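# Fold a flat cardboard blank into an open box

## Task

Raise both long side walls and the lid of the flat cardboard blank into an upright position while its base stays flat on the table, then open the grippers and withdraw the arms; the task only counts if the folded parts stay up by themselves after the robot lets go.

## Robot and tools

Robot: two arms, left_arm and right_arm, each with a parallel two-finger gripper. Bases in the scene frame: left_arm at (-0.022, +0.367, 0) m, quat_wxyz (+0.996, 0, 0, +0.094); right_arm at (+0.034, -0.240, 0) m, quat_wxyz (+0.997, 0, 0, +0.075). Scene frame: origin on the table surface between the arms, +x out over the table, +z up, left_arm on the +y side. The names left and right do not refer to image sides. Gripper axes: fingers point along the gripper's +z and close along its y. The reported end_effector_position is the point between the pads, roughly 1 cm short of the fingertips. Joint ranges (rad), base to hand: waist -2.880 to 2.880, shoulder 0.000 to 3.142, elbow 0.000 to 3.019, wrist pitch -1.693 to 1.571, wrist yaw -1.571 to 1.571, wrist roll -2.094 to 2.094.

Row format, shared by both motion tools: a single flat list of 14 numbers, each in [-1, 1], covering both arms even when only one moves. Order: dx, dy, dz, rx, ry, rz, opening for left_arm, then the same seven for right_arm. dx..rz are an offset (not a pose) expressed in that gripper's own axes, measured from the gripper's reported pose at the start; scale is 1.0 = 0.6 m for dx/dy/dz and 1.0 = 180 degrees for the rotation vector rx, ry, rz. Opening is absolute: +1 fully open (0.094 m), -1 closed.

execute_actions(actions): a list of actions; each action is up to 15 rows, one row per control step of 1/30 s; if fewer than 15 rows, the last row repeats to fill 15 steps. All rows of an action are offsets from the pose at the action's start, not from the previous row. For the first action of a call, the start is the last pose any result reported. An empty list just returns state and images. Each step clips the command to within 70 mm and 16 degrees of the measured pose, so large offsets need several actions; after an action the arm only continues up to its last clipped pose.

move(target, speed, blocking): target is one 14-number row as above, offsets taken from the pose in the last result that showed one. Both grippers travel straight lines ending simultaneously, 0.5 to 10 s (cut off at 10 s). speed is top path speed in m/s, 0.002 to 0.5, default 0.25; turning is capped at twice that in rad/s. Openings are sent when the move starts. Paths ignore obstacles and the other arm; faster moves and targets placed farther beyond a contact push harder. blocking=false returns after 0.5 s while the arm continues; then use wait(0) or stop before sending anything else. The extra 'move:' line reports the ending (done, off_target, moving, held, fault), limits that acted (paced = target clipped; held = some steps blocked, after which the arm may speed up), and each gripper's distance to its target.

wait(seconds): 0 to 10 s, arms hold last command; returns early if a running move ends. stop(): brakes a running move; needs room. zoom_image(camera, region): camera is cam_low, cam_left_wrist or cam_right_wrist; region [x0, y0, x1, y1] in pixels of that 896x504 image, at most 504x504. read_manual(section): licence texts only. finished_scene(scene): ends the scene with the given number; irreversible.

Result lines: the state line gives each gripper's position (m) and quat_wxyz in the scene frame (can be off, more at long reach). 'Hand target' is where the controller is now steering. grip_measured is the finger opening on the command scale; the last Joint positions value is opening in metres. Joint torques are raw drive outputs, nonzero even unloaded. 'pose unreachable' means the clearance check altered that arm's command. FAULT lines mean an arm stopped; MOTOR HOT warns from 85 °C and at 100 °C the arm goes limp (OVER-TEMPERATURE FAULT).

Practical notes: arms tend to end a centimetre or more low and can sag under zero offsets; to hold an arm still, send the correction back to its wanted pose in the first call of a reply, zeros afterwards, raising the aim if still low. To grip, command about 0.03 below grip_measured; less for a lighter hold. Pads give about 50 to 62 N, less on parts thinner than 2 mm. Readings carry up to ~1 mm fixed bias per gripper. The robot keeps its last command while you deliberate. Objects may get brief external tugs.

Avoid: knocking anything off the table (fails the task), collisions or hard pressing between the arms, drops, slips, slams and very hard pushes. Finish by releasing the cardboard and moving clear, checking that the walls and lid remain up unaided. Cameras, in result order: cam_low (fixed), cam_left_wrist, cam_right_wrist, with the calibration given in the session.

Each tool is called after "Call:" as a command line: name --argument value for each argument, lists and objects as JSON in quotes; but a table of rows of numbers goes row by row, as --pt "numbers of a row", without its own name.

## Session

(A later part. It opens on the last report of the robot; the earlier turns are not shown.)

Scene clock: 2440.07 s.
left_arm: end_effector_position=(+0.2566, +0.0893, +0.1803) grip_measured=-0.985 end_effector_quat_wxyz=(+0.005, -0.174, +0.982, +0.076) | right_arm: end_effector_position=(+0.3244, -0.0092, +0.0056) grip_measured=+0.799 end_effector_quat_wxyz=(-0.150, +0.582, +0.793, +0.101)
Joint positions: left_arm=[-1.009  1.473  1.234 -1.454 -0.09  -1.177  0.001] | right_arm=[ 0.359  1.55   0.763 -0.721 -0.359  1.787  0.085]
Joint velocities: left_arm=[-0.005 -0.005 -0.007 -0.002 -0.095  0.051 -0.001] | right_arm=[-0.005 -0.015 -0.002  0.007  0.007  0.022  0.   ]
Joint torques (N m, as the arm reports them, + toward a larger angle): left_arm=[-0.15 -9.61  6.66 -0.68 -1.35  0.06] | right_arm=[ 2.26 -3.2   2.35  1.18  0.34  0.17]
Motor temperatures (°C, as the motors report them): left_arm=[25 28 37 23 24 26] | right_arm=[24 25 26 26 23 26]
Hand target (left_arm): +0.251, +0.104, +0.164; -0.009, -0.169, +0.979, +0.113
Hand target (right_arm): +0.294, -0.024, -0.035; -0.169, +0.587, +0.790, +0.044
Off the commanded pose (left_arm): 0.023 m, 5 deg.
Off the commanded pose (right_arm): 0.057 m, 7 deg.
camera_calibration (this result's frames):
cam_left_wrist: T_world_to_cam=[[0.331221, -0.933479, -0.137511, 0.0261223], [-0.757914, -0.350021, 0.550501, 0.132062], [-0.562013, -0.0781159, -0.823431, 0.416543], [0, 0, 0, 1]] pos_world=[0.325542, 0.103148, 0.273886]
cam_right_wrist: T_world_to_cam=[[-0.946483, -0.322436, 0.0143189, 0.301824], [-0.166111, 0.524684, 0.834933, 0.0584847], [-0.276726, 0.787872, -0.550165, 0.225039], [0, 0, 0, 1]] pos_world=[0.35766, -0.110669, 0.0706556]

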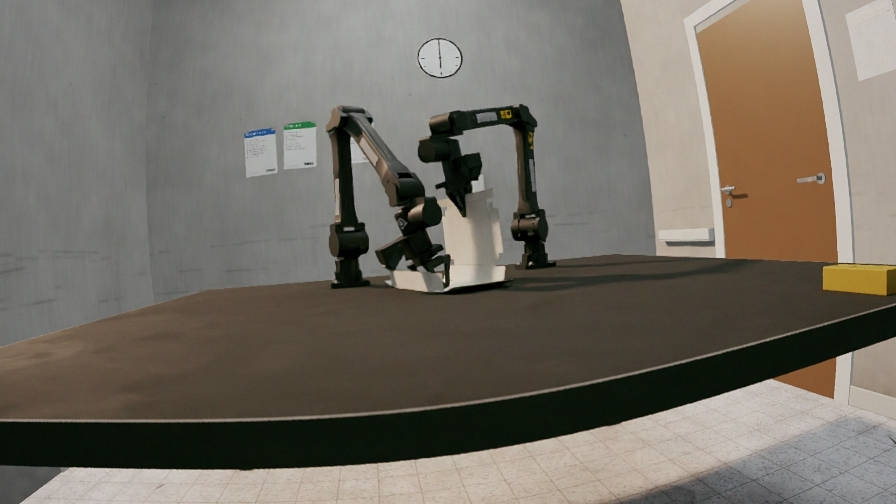

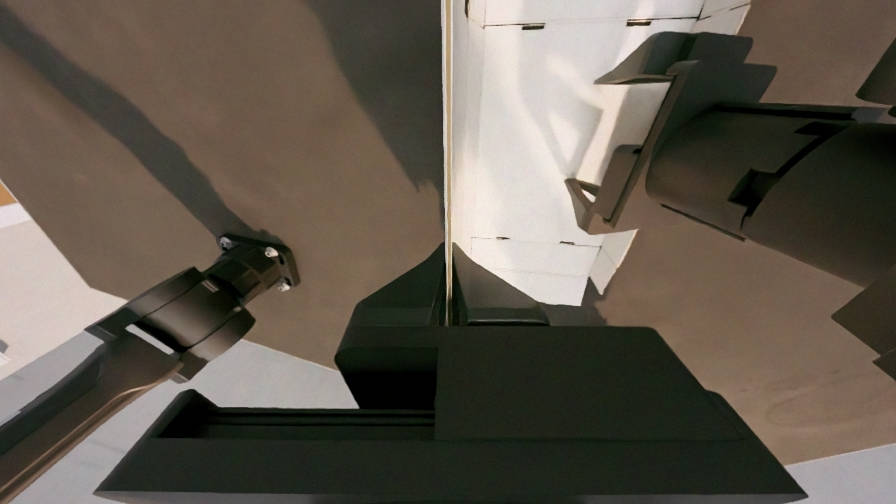

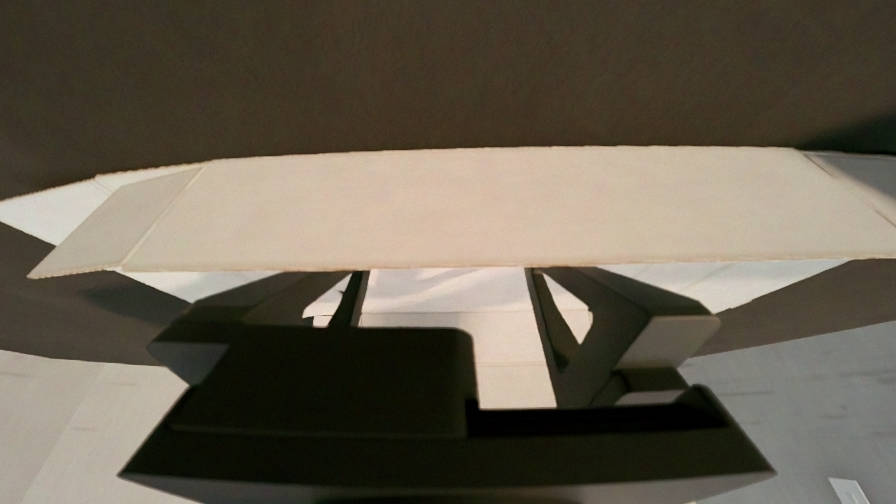

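Call:
execute_actions --actions '[]'

Call:
zoom_image --camera "cam_low" --region '[430, 170, 560, 300]'

Scene clock: 2441.70 s.
left_arm: end_effector_position=(+0.2565, +0.0894, +0.1801) grip_measured=-0.985 end_effector_quat_wxyz=(+0.005, -0.174, +0.982, +0.076) | right_arm: end_effector_position=(+0.3244, -0.0092, +0.0056) grip_measured=+0.799 end_effector_quat_wxyz=(-0.150, +0.582, +0.793, +0.101)
Joint positions: left_arm=[-1.009  1.473  1.233 -1.454 -0.09  -1.177  0.001] | right_arm=[ 0.359  1.55   0.763 -0.721 -0.359  1.787  0.085]
Joint velocities: left_arm=[ 0.005 -0.015 -0.002 -0.002  0.066 -0.022 -0.   ] | right_arm=[-0.015  0.005 -0.017 -0.012 -0.066  0.007 -0.001]
Joint torques (N m, as the arm reports them, + toward a larger angle): left_arm=[-0.61 -9.3   6.58 -0.72 -1.28  0.11] | right_arm=[ 2.22 -3.15  2.35  1.19  0.33  0.17]
Motor temperatures (°C, as the motors report them): left_arm=[25 28 37 23 24 26] | right_arm=[24 25 26 26 23 26]
Hand target (left_arm): +0.251, +0.104, +0.164; -0.009, -0.169, +0.979, +0.113
Hand target (right_arm): +0.294, -0.024, -0.035; -0.169, +0.587, +0.790, +0.044
Off the commanded pose (left_arm): 0.023 m, 5 deg.
Off the commanded pose (right_arm): 0.057 m, 7 deg.
camera_calibration (this result's frames):
cam_left_wrist: T_world_to_cam=[[0.331185, -0.933441, -0.137858, 0.0262884], [-0.757771, -0.350174, 0.550601, 0.13206], [-0.562227, -0.0778859, -0.823307, 0.416406], [0, 0, 0, 1]] pos_world=[0.32548, 0.103215, 0.273742]
cam_right_wrist: T_world_to_cam=[[-0.946483, -0.322436, 0.0143189, 0.301824], [-0.166111, 0.524684, 0.834933, 0.0584847], [-0.276726, 0.787872, -0.550165, 0.225039], [0, 0, 0, 1]] pos_world=[0.35766, -0.110669, 0.0706556]

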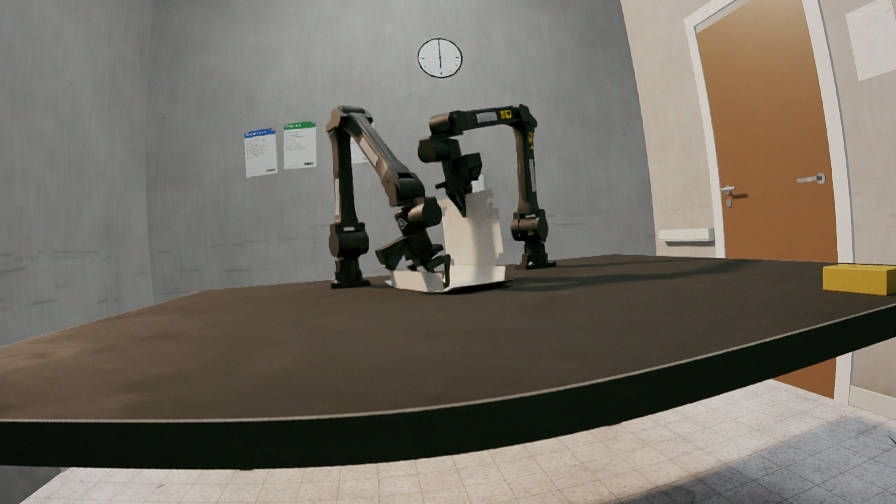

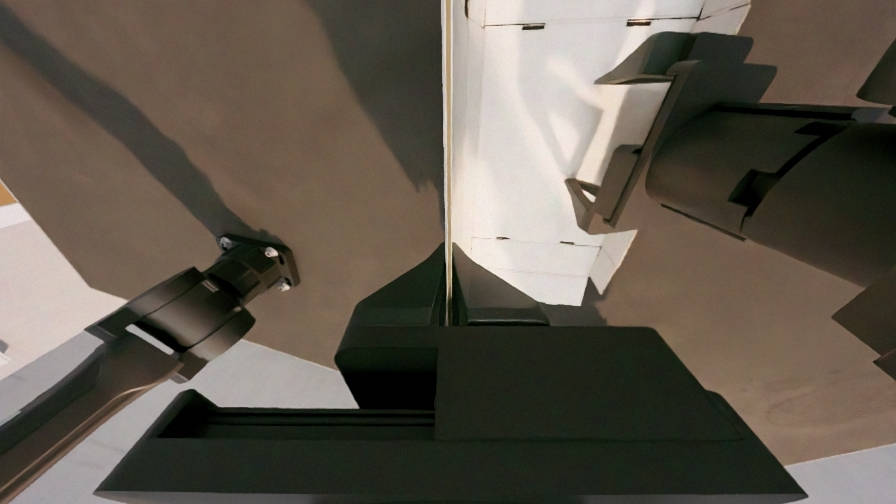

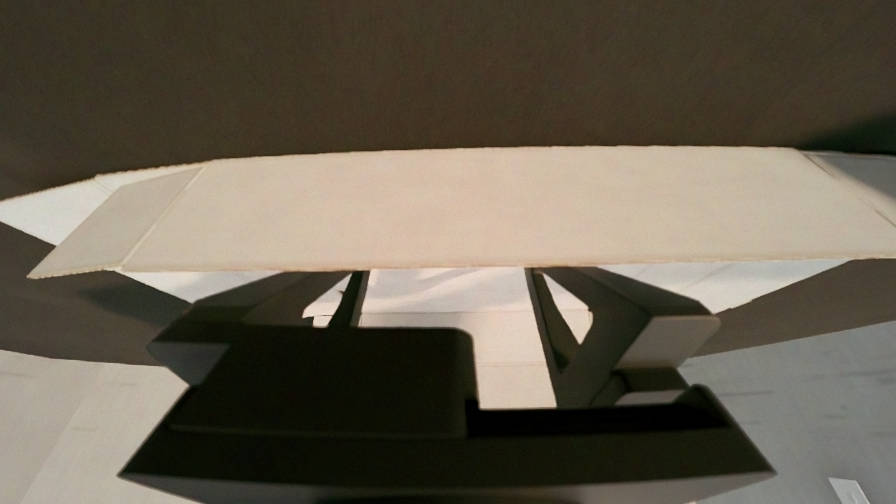

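Region (430, 170, 560, 300) of cam_low's 896x504 image, scaled by 3.877, with more detail than that image has.

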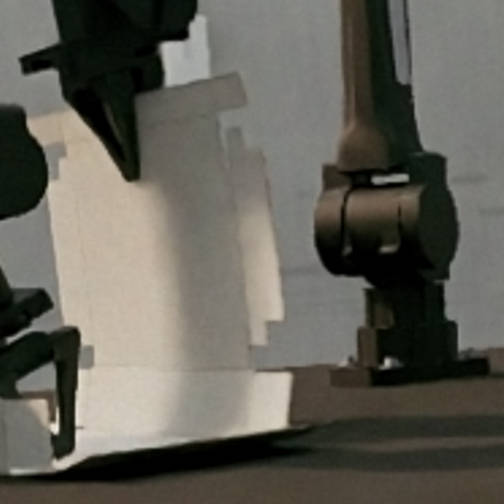

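Call:
execute_actions --actions '[[[0.001,0.0215,0.032,-0.0248,0.0044,0.003,-1,-0.034,-0.048,0.074,0.035,-0.011,0.011,0.8],[0.001,0.021,0.034,-0.0248,0.0044,0.003,-1,-0.034,-0.048,0.074,0.035,-0.011,0.011,0.8],[0.001,0.0205,0.0365,-0.0248,0.0044,0.003,-1,-0.034,-0.048,0.074,0.035,-0.011,0.011,0.8],[0.001,0.02,0.039,-0.0248,0.0044,0.003,-1,-0.034,-0.048,0.074,0.035,-0.011,0.011,0.8],[0.001,0.019,0.0415,-0.0248,0.0044,0.003,-1,-0.034,-0.048,0.074,0.035,-0.011,0.011,0.8],[0.001,0.0183,0.044,-0.0248,0.0044,0.003,-1,-0.034,-0.048,0.074,0.035,-0.011,0.011,0.8],[0.002,0.0175,0.0465,-0.0248,0.0044,0.003,-1,-0.034,-0.048,0.074,0.035,-0.011,0.011,0.8],[0.002,0.0167,0.049,-0.0248,0.0044,0.003,-1,-0.034,-0.048,0.074,0.035,-0.011,0.011,0.8],[0.002,0.016,0.0515,-0.0248,0.0044,0.003,-1,-0.034,-0.048,0.074,0.035,-0.011,0.011,0.8],[0.002,0.0152,0.054,-0.0248,0.0044,0.003,-1,-0.034,-0.048,0.074,0.035,-0.011,0.011,0.8],[0.002,0.0145,0.056,-0.0248,0.0044,0.003,-1,-0.034,-0.048,0.074,0.035,-0.011,0.011,0.8],[0.002,0.0138,0.0575,-0.0248,0.0044,0.003,-1,-0.034,-0.048,0.074,0.035,-0.011,0.011,0.8],[0.002,0.0132,0.0587,-0.0248,0.0044,0.003,-1,-0.034,-0.048,0.074,0.035,-0.011,0.011,0.8],[0.002,0.0129,0.0594,-0.0248,0.0044,0.003,-1,-0.034,-0.048,0.074,0.035,-0.011,0.011,0.8]]]'

Scene clock: 2470.37 s.
left_arm: end_effector_position=(+0.2553, +0.0926, +0.1753) grip_measured=-0.985 end_effector_quat_wxyz=(+0.006, -0.173, +0.982, +0.081) | right_arm: end_effector_position=(+0.3244, -0.0092, +0.0056) grip_measured=+0.799 end_effector_quat_wxyz=(-0.150, +0.582, +0.793, +0.101)
Joint positions: left_arm=[-1.009  1.473  1.219 -1.447 -0.097 -1.178  0.001] | right_arm=[ 0.359  1.55   0.763 -0.721 -0.359  1.787  0.085]
Joint velocities: left_arm=[-0.005  0.005 -0.017 -0.002  0.051 -0.022  0.   ] | right_arm=[-0.005 -0.015 -0.002 -0.007  0.007  0.051  0.   ]
Joint torques (N m, as the arm reports them, + toward a larger angle): left_arm=[-0.71 -8.08  5.49  0.67 -0.86  0.07] | right_arm=[ 2.27 -3.16  2.35  1.19  0.29  0.17]
Motor temperatures (°C, as the motors report them): left_arm=[25 28 36 23 25 26] | right_arm=[24 25 26 26 23 26]
Hand target (left_arm): +0.251, +0.102, +0.148; -0.009, -0.169, +0.979, +0.113
Hand target (right_arm): +0.294, -0.024, -0.035; -0.169, +0.587, +0.790, +0.045
Off the commanded pose (left_arm): 0.031 m, 4 deg.
Off the commanded pose (right_arm): 0.057 m, 7 deg.
camera_calibration (this result's frames):
cam_left_wrist: T_world_to_cam=[[0.330702, -0.932121, -0.147601, 0.0306821], [-0.75803, -0.355523, 0.546803, 0.136136], [-0.562162, -0.0689427, -0.824148, 0.411242], [0, 0, 0, 1]] pos_world=[0.324233, 0.105351, 0.269014]
cam_right_wrist: T_world_to_cam=[[-0.946483, -0.322436, 0.0143189, 0.301824], [-0.166111, 0.524684, 0.834933, 0.0584847], [-0.276726, 0.787872, -0.550165, 0.225039], [0, 0, 0, 1]] pos_world=[0.35766, -0.110669, 0.0706556]

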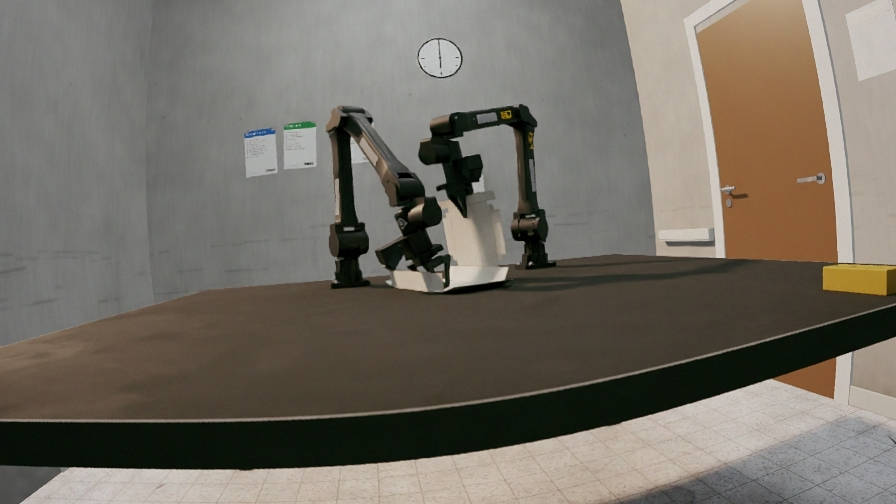

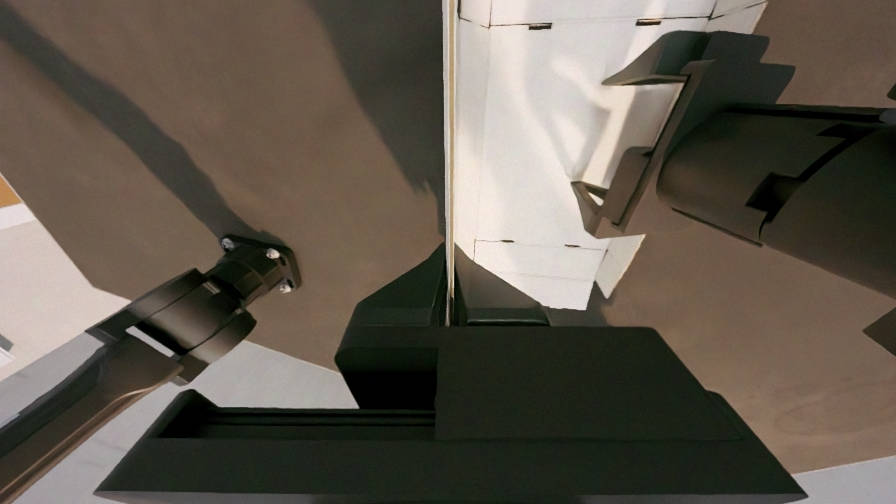

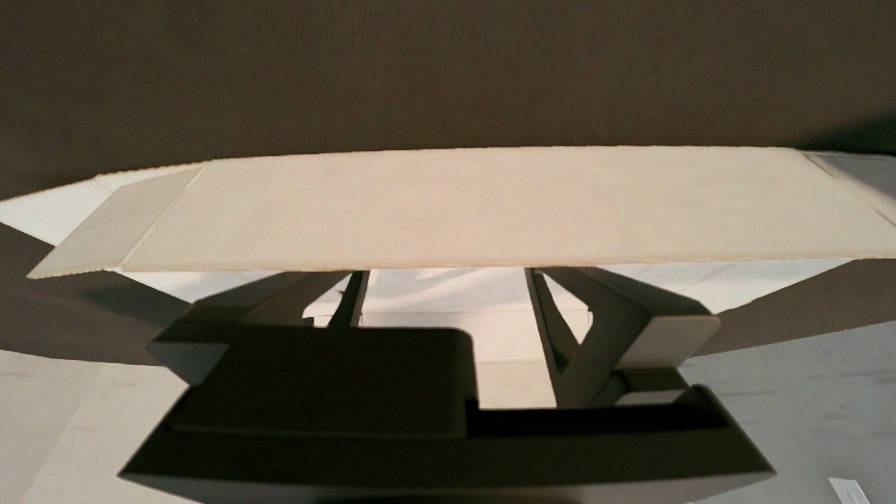

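Call:
execute_actions --actions '[]'

Call:
zoom_image --camera "cam_low" --region '[430, 170, 560, 300]'

Scene clock: 2472.23 s.
left_arm: end_effector_position=(+0.2551, +0.0929, +0.1749) grip_measured=-0.985 end_effector_quat_wxyz=(+0.005, -0.173, +0.981, +0.081) | right_arm: end_effector_position=(+0.3244, -0.0092, +0.0056) grip_measured=+0.799 end_effector_quat_wxyz=(-0.150, +0.582, +0.793, +0.101)
Joint positions: left_arm=[-1.009  1.473  1.218 -1.447 -0.097 -1.178  0.001] | right_arm=[ 0.359  1.55   0.763 -0.721 -0.359  1.787  0.085]
Joint velocities: left_arm=[ 0.005 -0.005 -0.007  0.007 -0.007 -0.037 -0.001] | right_arm=[-0.015 -0.005  0.007  0.007 -0.007  0.022  0.001]
Joint torques (N m, as the arm reports them, + toward a larger angle): left_arm=[-0.84 -8.09  5.54  0.62 -0.83  0.06] | right_arm=[ 2.26 -3.15  2.35  1.2   0.29  0.17]
Motor temperatures (°C, as the motors report them): left_arm=[25 28 36 23 25 26] | right_arm=[24 25 26 26 23 26]
Hand target (left_arm): +0.251, +0.102, +0.148; -0.009, -0.169, +0.979, +0.113
Hand target (right_arm): +0.294, -0.024, -0.035; -0.169, +0.587, +0.790, +0.045
Off the commanded pose (left_arm): 0.030 m, 4 deg.
Off the commanded pose (right_arm): 0.057 m, 7 deg.
camera_calibration (this result's frames):
cam_left_wrist: T_world_to_cam=[[0.330619, -0.932017, -0.148442, 0.0310755], [-0.757915, -0.355932, 0.546697, 0.136354], [-0.562366, -0.0682421, -0.824068, 0.410824], [0, 0, 0, 1]] pos_world=[0.324104, 0.105531, 0.268615]
cam_right_wrist: T_world_to_cam=[[-0.946483, -0.322436, 0.0143189, 0.301824], [-0.166111, 0.524684, 0.834933, 0.0584847], [-0.276726, 0.787872, -0.550165, 0.225039], [0, 0, 0, 1]] pos_world=[0.35766, -0.110669, 0.0706556]

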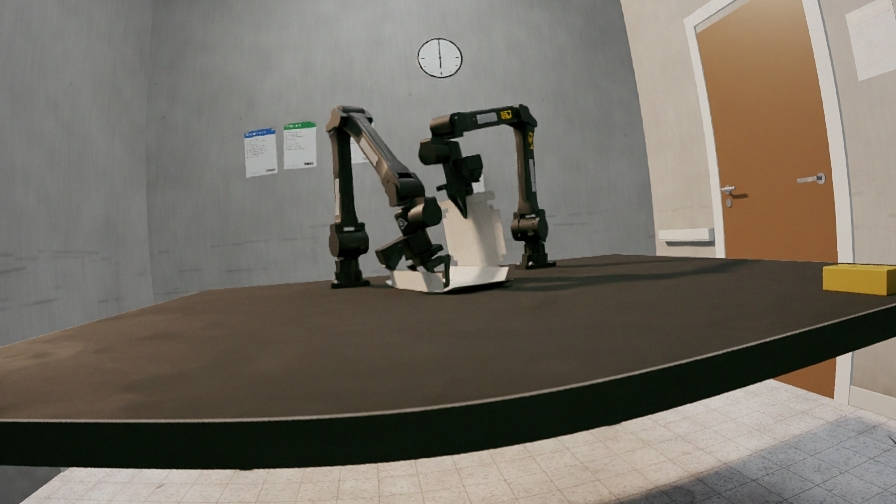

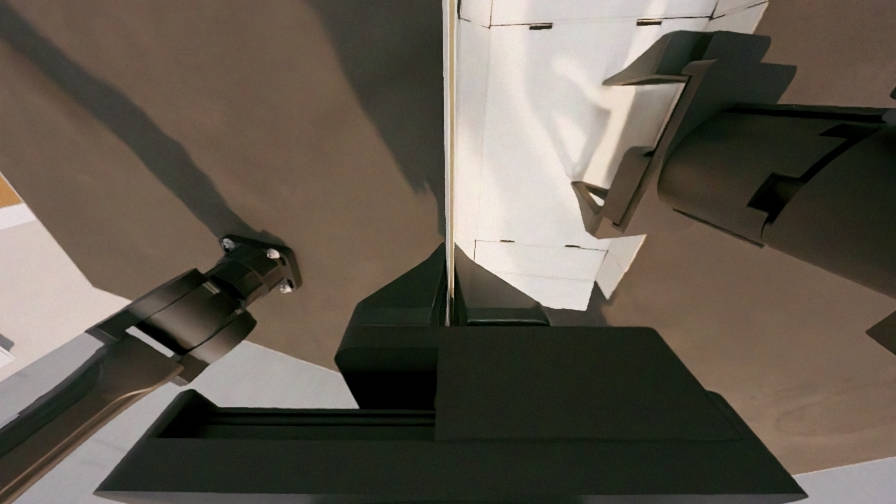

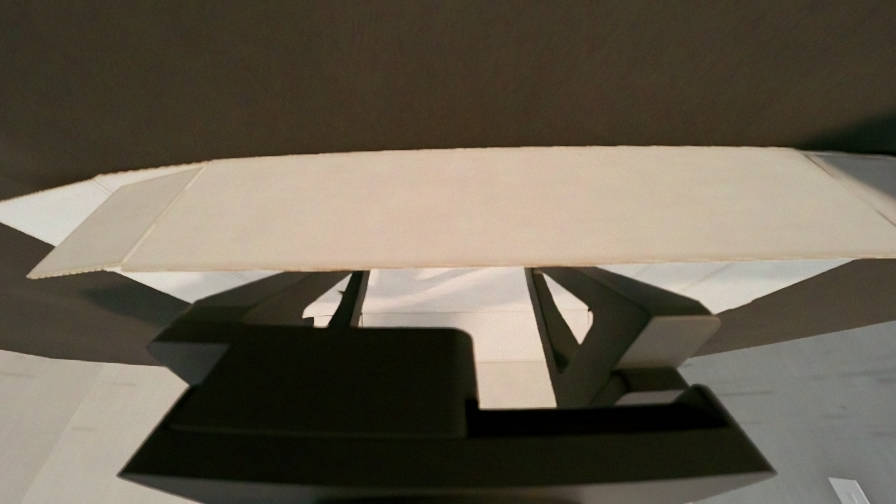

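Region (430, 170, 560, 300) of cam_low's 896x504 image, scaled by 3.877, with more detail than that image has.

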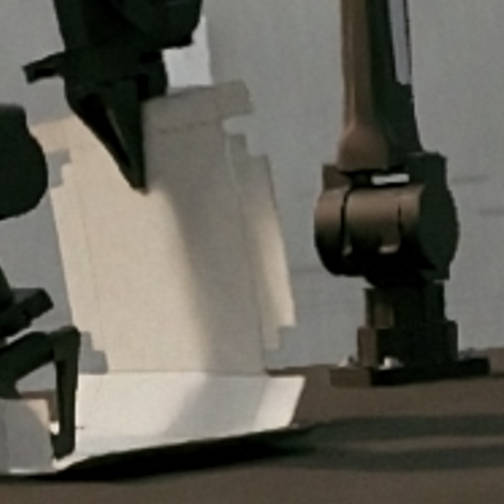

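Call:
execute_actions --actions '[[[0.002,0.0075,0.0505,-0.0216,0.005,0.003,-1,-0.034,-0.048,0.074,0.035,-0.011,0.011,0.8],[0.002,0.0073,0.0517,-0.0216,0.005,0.003,-1,-0.034,-0.048,0.074,0.035,-0.011,0.011,0.8],[0.002,0.0071,0.053,-0.0216,0.005,0.003,-1,-0.034,-0.048,0.074,0.035,-0.011,0.011,0.8],[0.002,0.0069,0.0543,-0.0216,0.005,0.003,-1,-0.034,-0.048,0.074,0.035,-0.011,0.011,0.8],[0.002,0.0067,0.0556,-0.0216,0.005,0.003,-1,-0.034,-0.048,0.074,0.035,-0.011,0.011,0.8],[0.002,0.0065,0.0569,-0.0216,0.005,0.003,-1,-0.034,-0.048,0.074,0.035,-0.011,0.011,0.8],[0.002,0.0063,0.0582,-0.0216,0.005,0.003,-1,-0.034,-0.048,0.074,0.035,-0.011,0.011,0.8],[0.002,0.006,0.0595,-0.0216,0.005,0.003,-1,-0.034,-0.048,0.074,0.035,-0.011,0.011,0.8],[0.002,0.0058,0.0608,-0.0216,0.005,0.003,-1,-0.034,-0.048,0.074,0.035,-0.011,0.011,0.8],[0.002,0.0056,0.062,-0.0216,0.005,0.003,-1,-0.034,-0.048,0.074,0.035,-0.011,0.011,0.8],[0.002,0.0054,0.063,-0.0216,0.005,0.003,-1,-0.034,-0.048,0.074,0.035,-0.011,0.011,0.8],[0.002,0.0052,0.0639,-0.0216,0.005,0.003,-1,-0.034,-0.048,0.074,0.035,-0.011,0.011,0.8],[0.002,0.0051,0.0646,-0.0216,0.005,0.003,-1,-0.034,-0.048,0.074,0.035,-0.011,0.011,0.8]]]'

Scene clock: 2492.57 s.
left_arm: end_effector_position=(+0.2543, +0.0952, +0.1692) grip_measured=-0.986 end_effector_quat_wxyz=(+0.007, -0.173, +0.981, +0.084) | right_arm: end_effector_position=(+0.3244, -0.0092, +0.0056) grip_measured=+0.799 end_effector_quat_wxyz=(-0.150, +0.582, +0.793, +0.101)
Joint positions: left_arm=[-1.009  1.473  1.202 -1.434 -0.103 -1.178  0.001] | right_arm=[ 0.359  1.55   0.763 -0.721 -0.359  1.787  0.085]
Joint velocities: left_arm=[-0.024 -0.005 -0.022  0.012  0.007 -0.037 -0.001] | right_arm=[-0.005 -0.005  0.007  0.002  0.081  0.007 -0.001]
Joint torques (N m, as the arm reports them, + toward a larger angle): left_arm=[-0.82 -7.67  5.6   1.16 -0.69  0.05] | right_arm=[ 2.28 -3.17  2.37  1.2   0.29  0.17]
Motor temperatures (°C, as the motors report them): left_arm=[25 28 35 23 24 26] | right_arm=[24 25 26 26 23 26]
Hand target (left_arm): +0.251, +0.103, +0.139; -0.008, -0.169, +0.979, +0.113
Hand target (right_arm): +0.294, -0.024, -0.035; -0.169, +0.587, +0.790, +0.045
Off the commanded pose (left_arm): 0.033 m, 4 deg.
Off the commanded pose (right_arm): 0.057 m, 7 deg.
camera_calibration (this result's frames):
cam_left_wrist: T_world_to_cam=[[0.330588, -0.931221, -0.153422, 0.0334904], [-0.759215, -0.358969, 0.542894, 0.140928], [-0.560628, -0.0629937, -0.825668, 0.405121], [0, 0, 0, 1]] pos_world=[0.323046, 0.107296, 0.263125]
cam_right_wrist: T_world_to_cam=[[-0.946483, -0.322436, 0.0143189, 0.301824], [-0.166111, 0.524684, 0.834933, 0.0584847], [-0.276726, 0.787872, -0.550165, 0.225039], [0, 0, 0, 1]] pos_world=[0.35766, -0.110669, 0.0706556]

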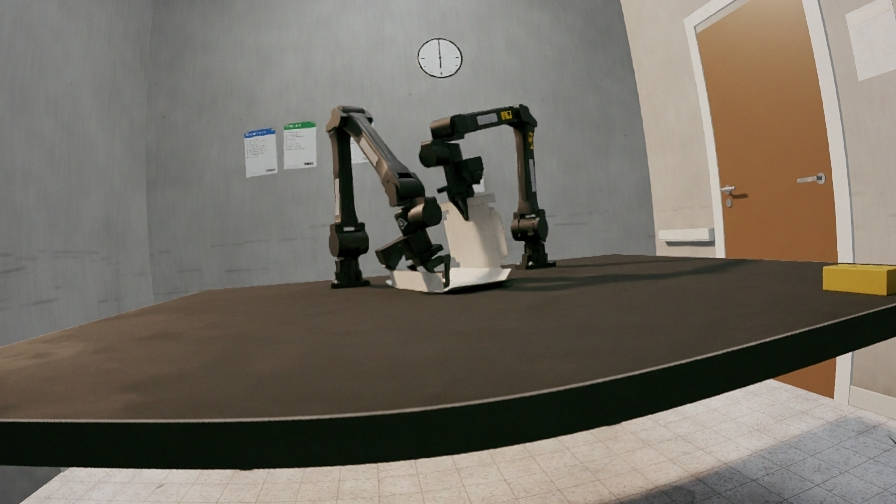

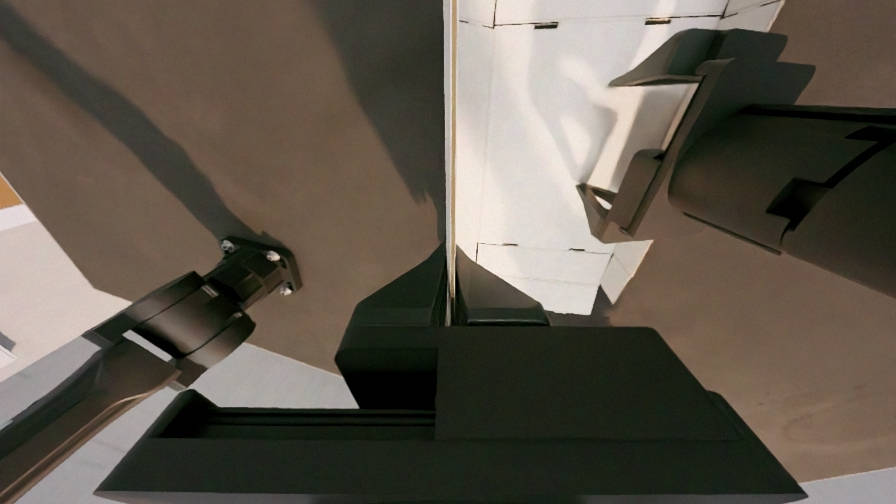

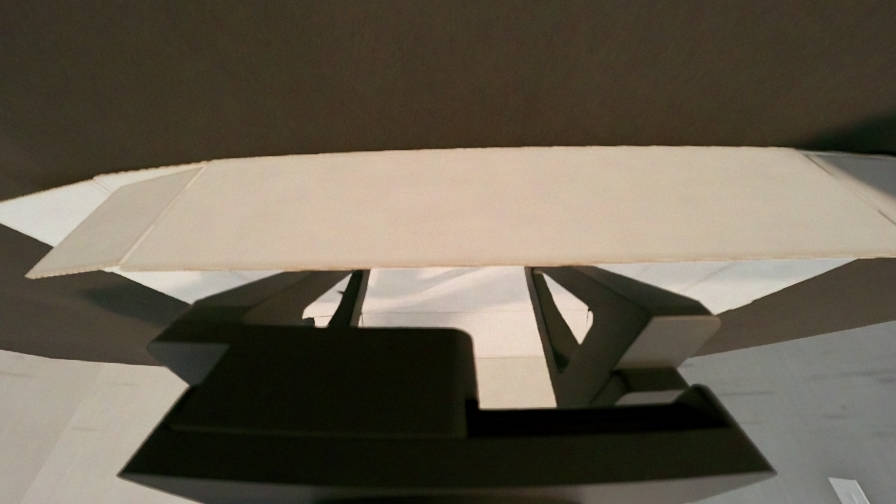

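Call:
execute_actions --actions '[]'

Call:
zoom_image --camera "cam_low" --region '[460, 220, 540, 300]'

Scene clock: 2495.07 s.
left_arm: end_effector_position=(+0.2542, +0.0954, +0.1689) grip_measured=-0.986 end_effector_quat_wxyz=(+0.007, -0.173, +0.981, +0.084) | right_arm: end_effector_position=(+0.3244, -0.0092, +0.0056) grip_measured=+0.799 end_effector_quat_wxyz=(-0.150, +0.582, +0.793, +0.101)
Joint positions: left_arm=[-1.009  1.473  1.201 -1.434 -0.103 -1.178  0.001] | right_arm=[ 0.359  1.55   0.763 -0.721 -0.359  1.787  0.085]
Joint velocities: left_arm=[-0.005 -0.015  0.002 -0.022  0.007 -0.081 -0.   ] | right_arm=[-0.015  0.005 -0.007  0.012 -0.007 -0.037 -0.001]
Joint torques (N m, as the arm reports them, + toward a larger angle): left_arm=[-0.61 -7.56  5.46  1.18 -0.64  0.06] | right_arm=[ 2.24 -3.17  2.36  1.2   0.29  0.17]
Motor temperatures (°C, as the motors report them): left_arm=[25 28 35 23 24 26] | right_arm=[24 25 26 26 23 26]
Hand target (left_arm): +0.251, +0.103, +0.139; -0.008, -0.169, +0.979, +0.113
Hand target (right_arm): +0.294, -0.024, -0.035; -0.169, +0.587, +0.790, +0.045
Off the commanded pose (left_arm): 0.032 m, 4 deg.
Off the commanded pose (right_arm): 0.057 m, 7 deg.
camera_calibration (this result's frames):
cam_left_wrist: T_world_to_cam=[[0.330543, -0.931156, -0.153916, 0.0337184], [-0.759243, -0.359221, 0.542688, 0.141145], [-0.560617, -0.0625218, -0.825711, 0.404838], [0, 0, 0, 1]] pos_world=[0.322977, 0.10741, 0.262871]
cam_right_wrist: T_world_to_cam=[[-0.946483, -0.322436, 0.0143189, 0.301824], [-0.166111, 0.524684, 0.834933, 0.0584847], [-0.276726, 0.787872, -0.550165, 0.225039], [0, 0, 0, 1]] pos_world=[0.35766, -0.110669, 0.0706556]

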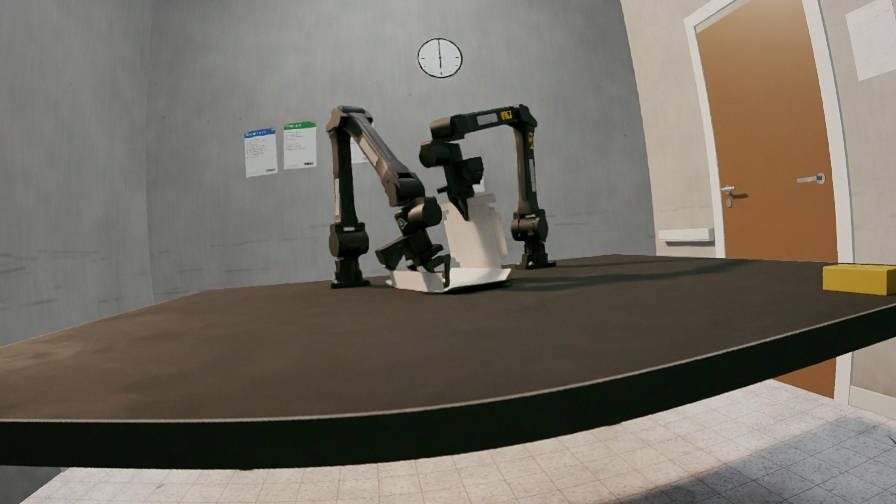

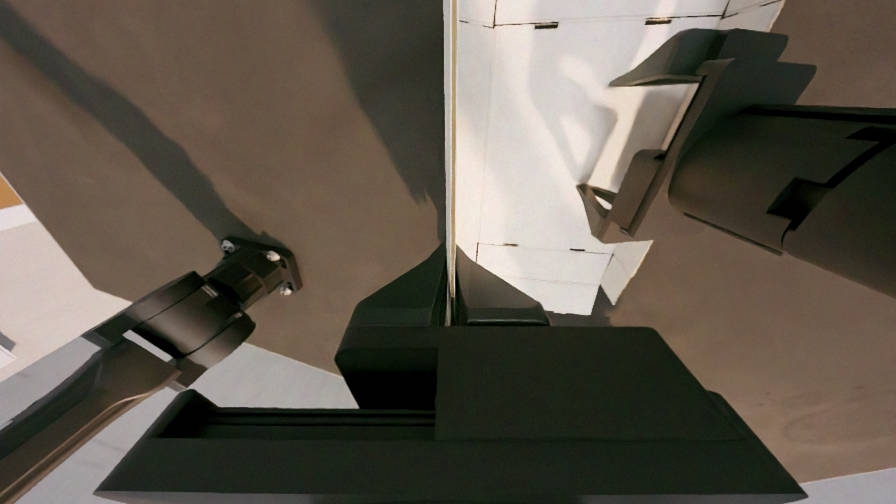

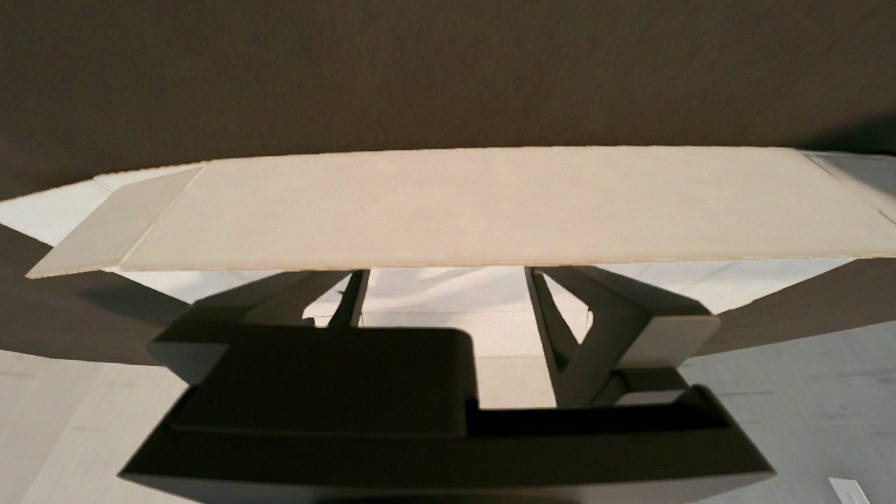

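Region (460, 220, 540, 300) of cam_low's 896x504 image, scaled by 6.300, with more detail than that image has.

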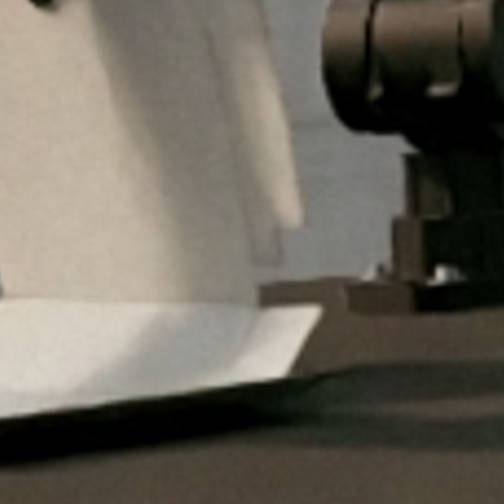

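Call:
execute_actions --actions '[[[0.0024,0.002,0.0548,-0.0199,0.0059,0.003,-1,-0.034,-0.048,0.074,0.035,-0.011,0.011,0.8],[0.0025,0.0021,0.0557,-0.0199,0.0059,0.003,-1,-0.034,-0.048,0.074,0.035,-0.011,0.011,0.8],[0.0027,0.0022,0.0567,-0.0199,0.0059,0.003,-1,-0.034,-0.048,0.074,0.035,-0.011,0.011,0.8],[0.0028,0.0023,0.0577,-0.0199,0.0059,0.003,-1,-0.034,-0.048,0.074,0.035,-0.011,0.011,0.8],[0.0029,0.0024,0.0587,-0.0199,0.0059,0.003,-1,-0.034,-0.048,0.074,0.035,-0.011,0.011,0.8],[0.0031,0.0025,0.0597,-0.0199,0.0059,0.003,-1,-0.034,-0.048,0.074,0.035,-0.011,0.011,0.8],[0.0032,0.0026,0.0607,-0.0199,0.0059,0.003,-1,-0.034,-0.048,0.074,0.035,-0.011,0.011,0.8],[0.0034,0.0027,0.0617,-0.0199,0.0059,0.003,-1,-0.034,-0.048,0.074,0.035,-0.011,0.011,0.8],[0.0035,0.0028,0.0627,-0.0199,0.0059,0.003,-1,-0.034,-0.048,0.074,0.035,-0.011,0.011,0.8],[0.0036,0.0028,0.0635,-0.0199,0.0059,0.003,-1,-0.034,-0.048,0.074,0.035,-0.011,0.011,0.8],[0.0037,0.0029,0.0642,-0.0199,0.0059,0.003,-1,-0.034,-0.048,0.074,0.035,-0.011,0.011,0.8],[0.0038,0.003,0.0647,-0.0199,0.0059,0.003,-1,-0.034,-0.048,0.074,0.035,-0.011,0.011,0.8]]]'

Scene clock: 2536.43 s.
left_arm: end_effector_position=(+0.2531, +0.0981, +0.1621) grip_measured=-0.986 end_effector_quat_wxyz=(+0.009, -0.173, +0.981, +0.087) | right_arm: end_effector_position=(+0.3244, -0.0092, +0.0056) grip_measured=+0.799 end_effector_quat_wxyz=(-0.150, +0.582, +0.793, +0.101)
Joint positions: left_arm=[-1.009  1.473  1.182 -1.418 -0.11  -1.178  0.001] | right_arm=[ 0.359  1.55   0.763 -0.721 -0.359  1.787  0.085]
Joint velocities: left_arm=[-0.005 -0.005 -0.032  0.022  0.022 -0.066  0.   ] | right_arm=[-0.005  0.005  0.007  0.002 -0.007  0.007  0.   ]
Joint torques (N m, as the arm reports them, + toward a larger angle): left_arm=[-0.55 -7.4   5.67  1.01 -0.35  0.05] | right_arm=[ 2.26 -3.18  2.35  1.2   0.29  0.17]
Motor temperatures (°C, as the motors report them): left_arm=[25 28 35 23 24 26] | right_arm=[24 25 26 26 23 26]
Hand target (left_arm): +0.249, +0.104, +0.133; -0.007, -0.169, +0.979, +0.113
Hand target (right_arm): +0.294, -0.024, -0.035; -0.169, +0.587, +0.790, +0.045
Off the commanded pose (left_arm): 0.032 m, 4 deg.
Off the commanded pose (right_arm): 0.057 m, 7 deg.
camera_calibration (this result's frames):
cam_left_wrist: T_world_to_cam=[[0.33014, -0.930435, -0.159054, 0.0364378], [-0.760811, -0.362027, 0.538612, 0.146298], [-0.558725, -0.0568072, -0.827405, 0.398018], [0, 0, 0, 1]] pos_world=[0.321658, 0.109477, 0.256319]
cam_right_wrist: T_world_to_cam=[[-0.946483, -0.322436, 0.0143189, 0.301824], [-0.166111, 0.524684, 0.834933, 0.0584847], [-0.276726, 0.787872, -0.550165, 0.225039], [0, 0, 0, 1]] pos_world=[0.35766, -0.110669, 0.0706556]

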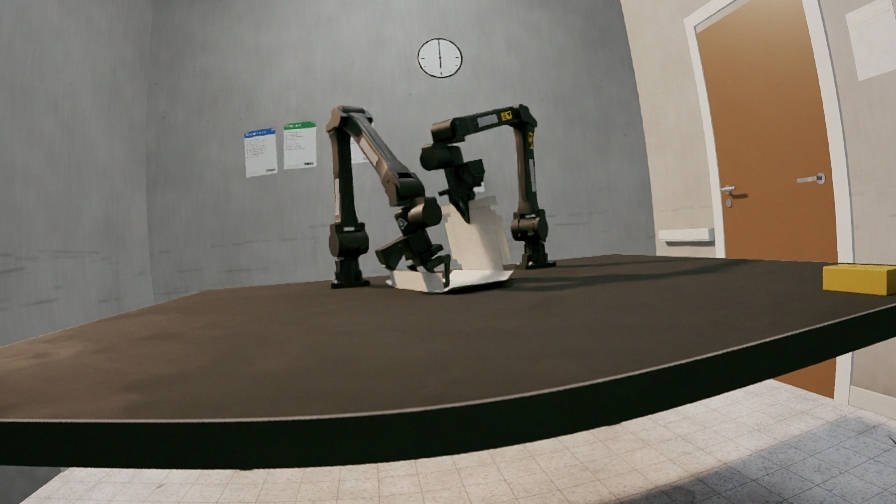

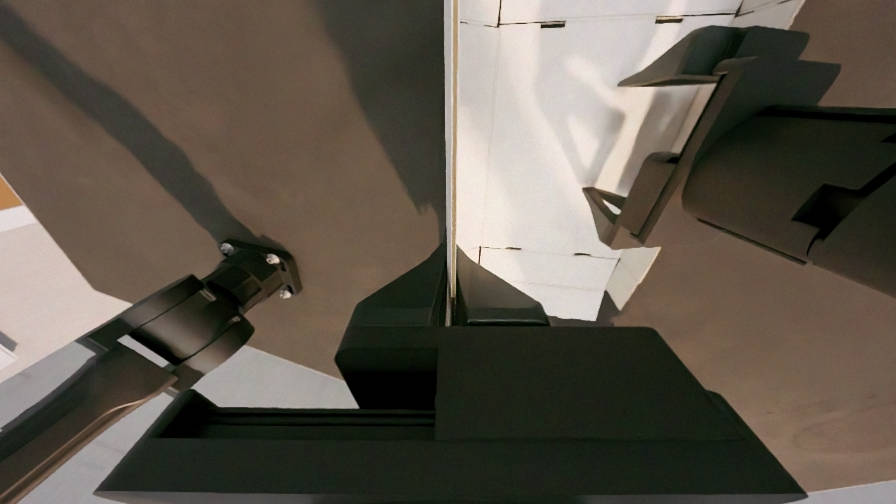

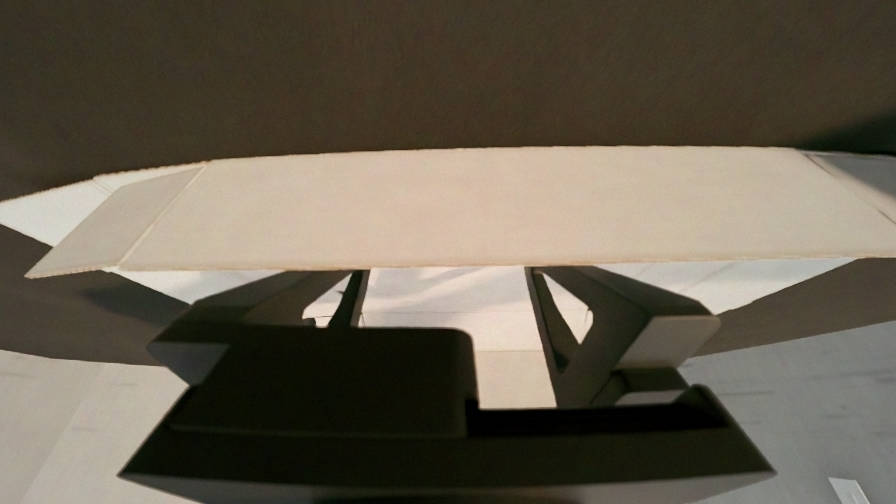

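Call:
execute_actions --actions '[]'

Scene clock: 2551.20 s.
left_arm: end_effector_position=(+0.2531, +0.0981, +0.1620) grip_measured=-0.986 end_effector_quat_wxyz=(+0.009, -0.173, +0.981, +0.087) | right_arm: end_effector_position=(+0.3244, -0.0092, +0.0056) grip_measured=+0.799 end_effector_quat_wxyz=(-0.150, +0.582, +0.793, +0.101)
Joint positions: left_arm=[-1.009  1.473  1.182 -1.417 -0.11  -1.178  0.001] | right_arm=[ 0.359  1.55   0.763 -0.721 -0.359  1.787  0.085]
Joint velocities: left_arm=[ 0.005 -0.005 -0.012 -0.002 -0.022 -0.051 -0.001] | right_arm=[ 0.005  0.005 -0.012  0.012  0.007 -0.081  0.001]
Joint torques (N m, as the arm reports them, + toward a larger angle): left_arm=[-0.51 -7.48  5.63  1.31 -0.39  0.05] | right_arm=[ 2.3  -3.15  2.34  1.21  0.29  0.17]
Motor temperatures (°C, as the motors report them): left_arm=[25 28 34 23 24 26] | right_arm=[24 25 26 26 23 26]
Hand target (left_arm): +0.249, +0.104, +0.133; -0.008, -0.169, +0.979, +0.114
Hand target (right_arm): +0.294, -0.024, -0.035; -0.169, +0.587, +0.790, +0.045
Off the commanded pose (left_arm): 0.032 m, 4 deg.
Off the commanded pose (right_arm): 0.057 m, 7 deg.
camera_calibration (this result's frames):
cam_left_wrist: T_world_to_cam=[[0.33014, -0.930435, -0.159054, 0.0364535], [-0.760811, -0.362027, 0.538612, 0.146363], [-0.558725, -0.0568072, -0.827405, 0.397888], [0, 0, 0, 1]] pos_world=[0.32163, 0.109508, 0.25618]
cam_right_wrist: T_world_to_cam=[[-0.946483, -0.322436, 0.0143189, 0.301824], [-0.166111, 0.524684, 0.834933, 0.0584847], [-0.276726, 0.787872, -0.550165, 0.225039], [0, 0, 0, 1]] pos_world=[0.35766, -0.110669, 0.0706556]

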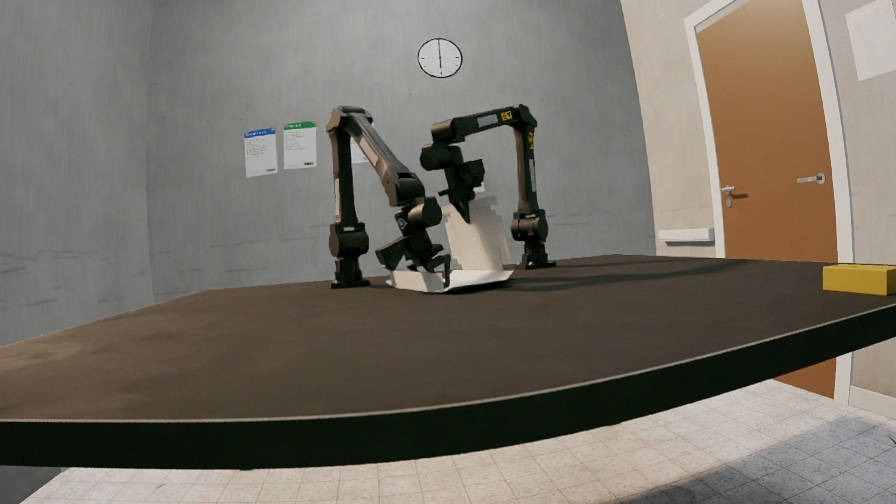

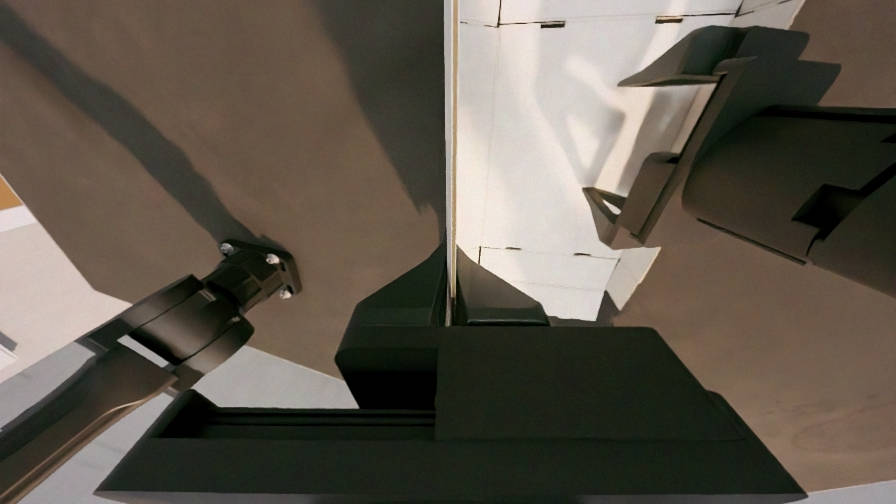

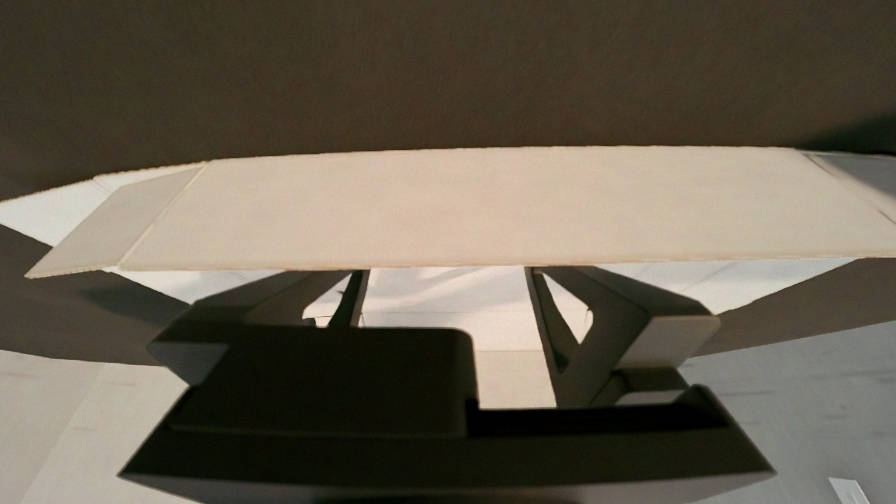

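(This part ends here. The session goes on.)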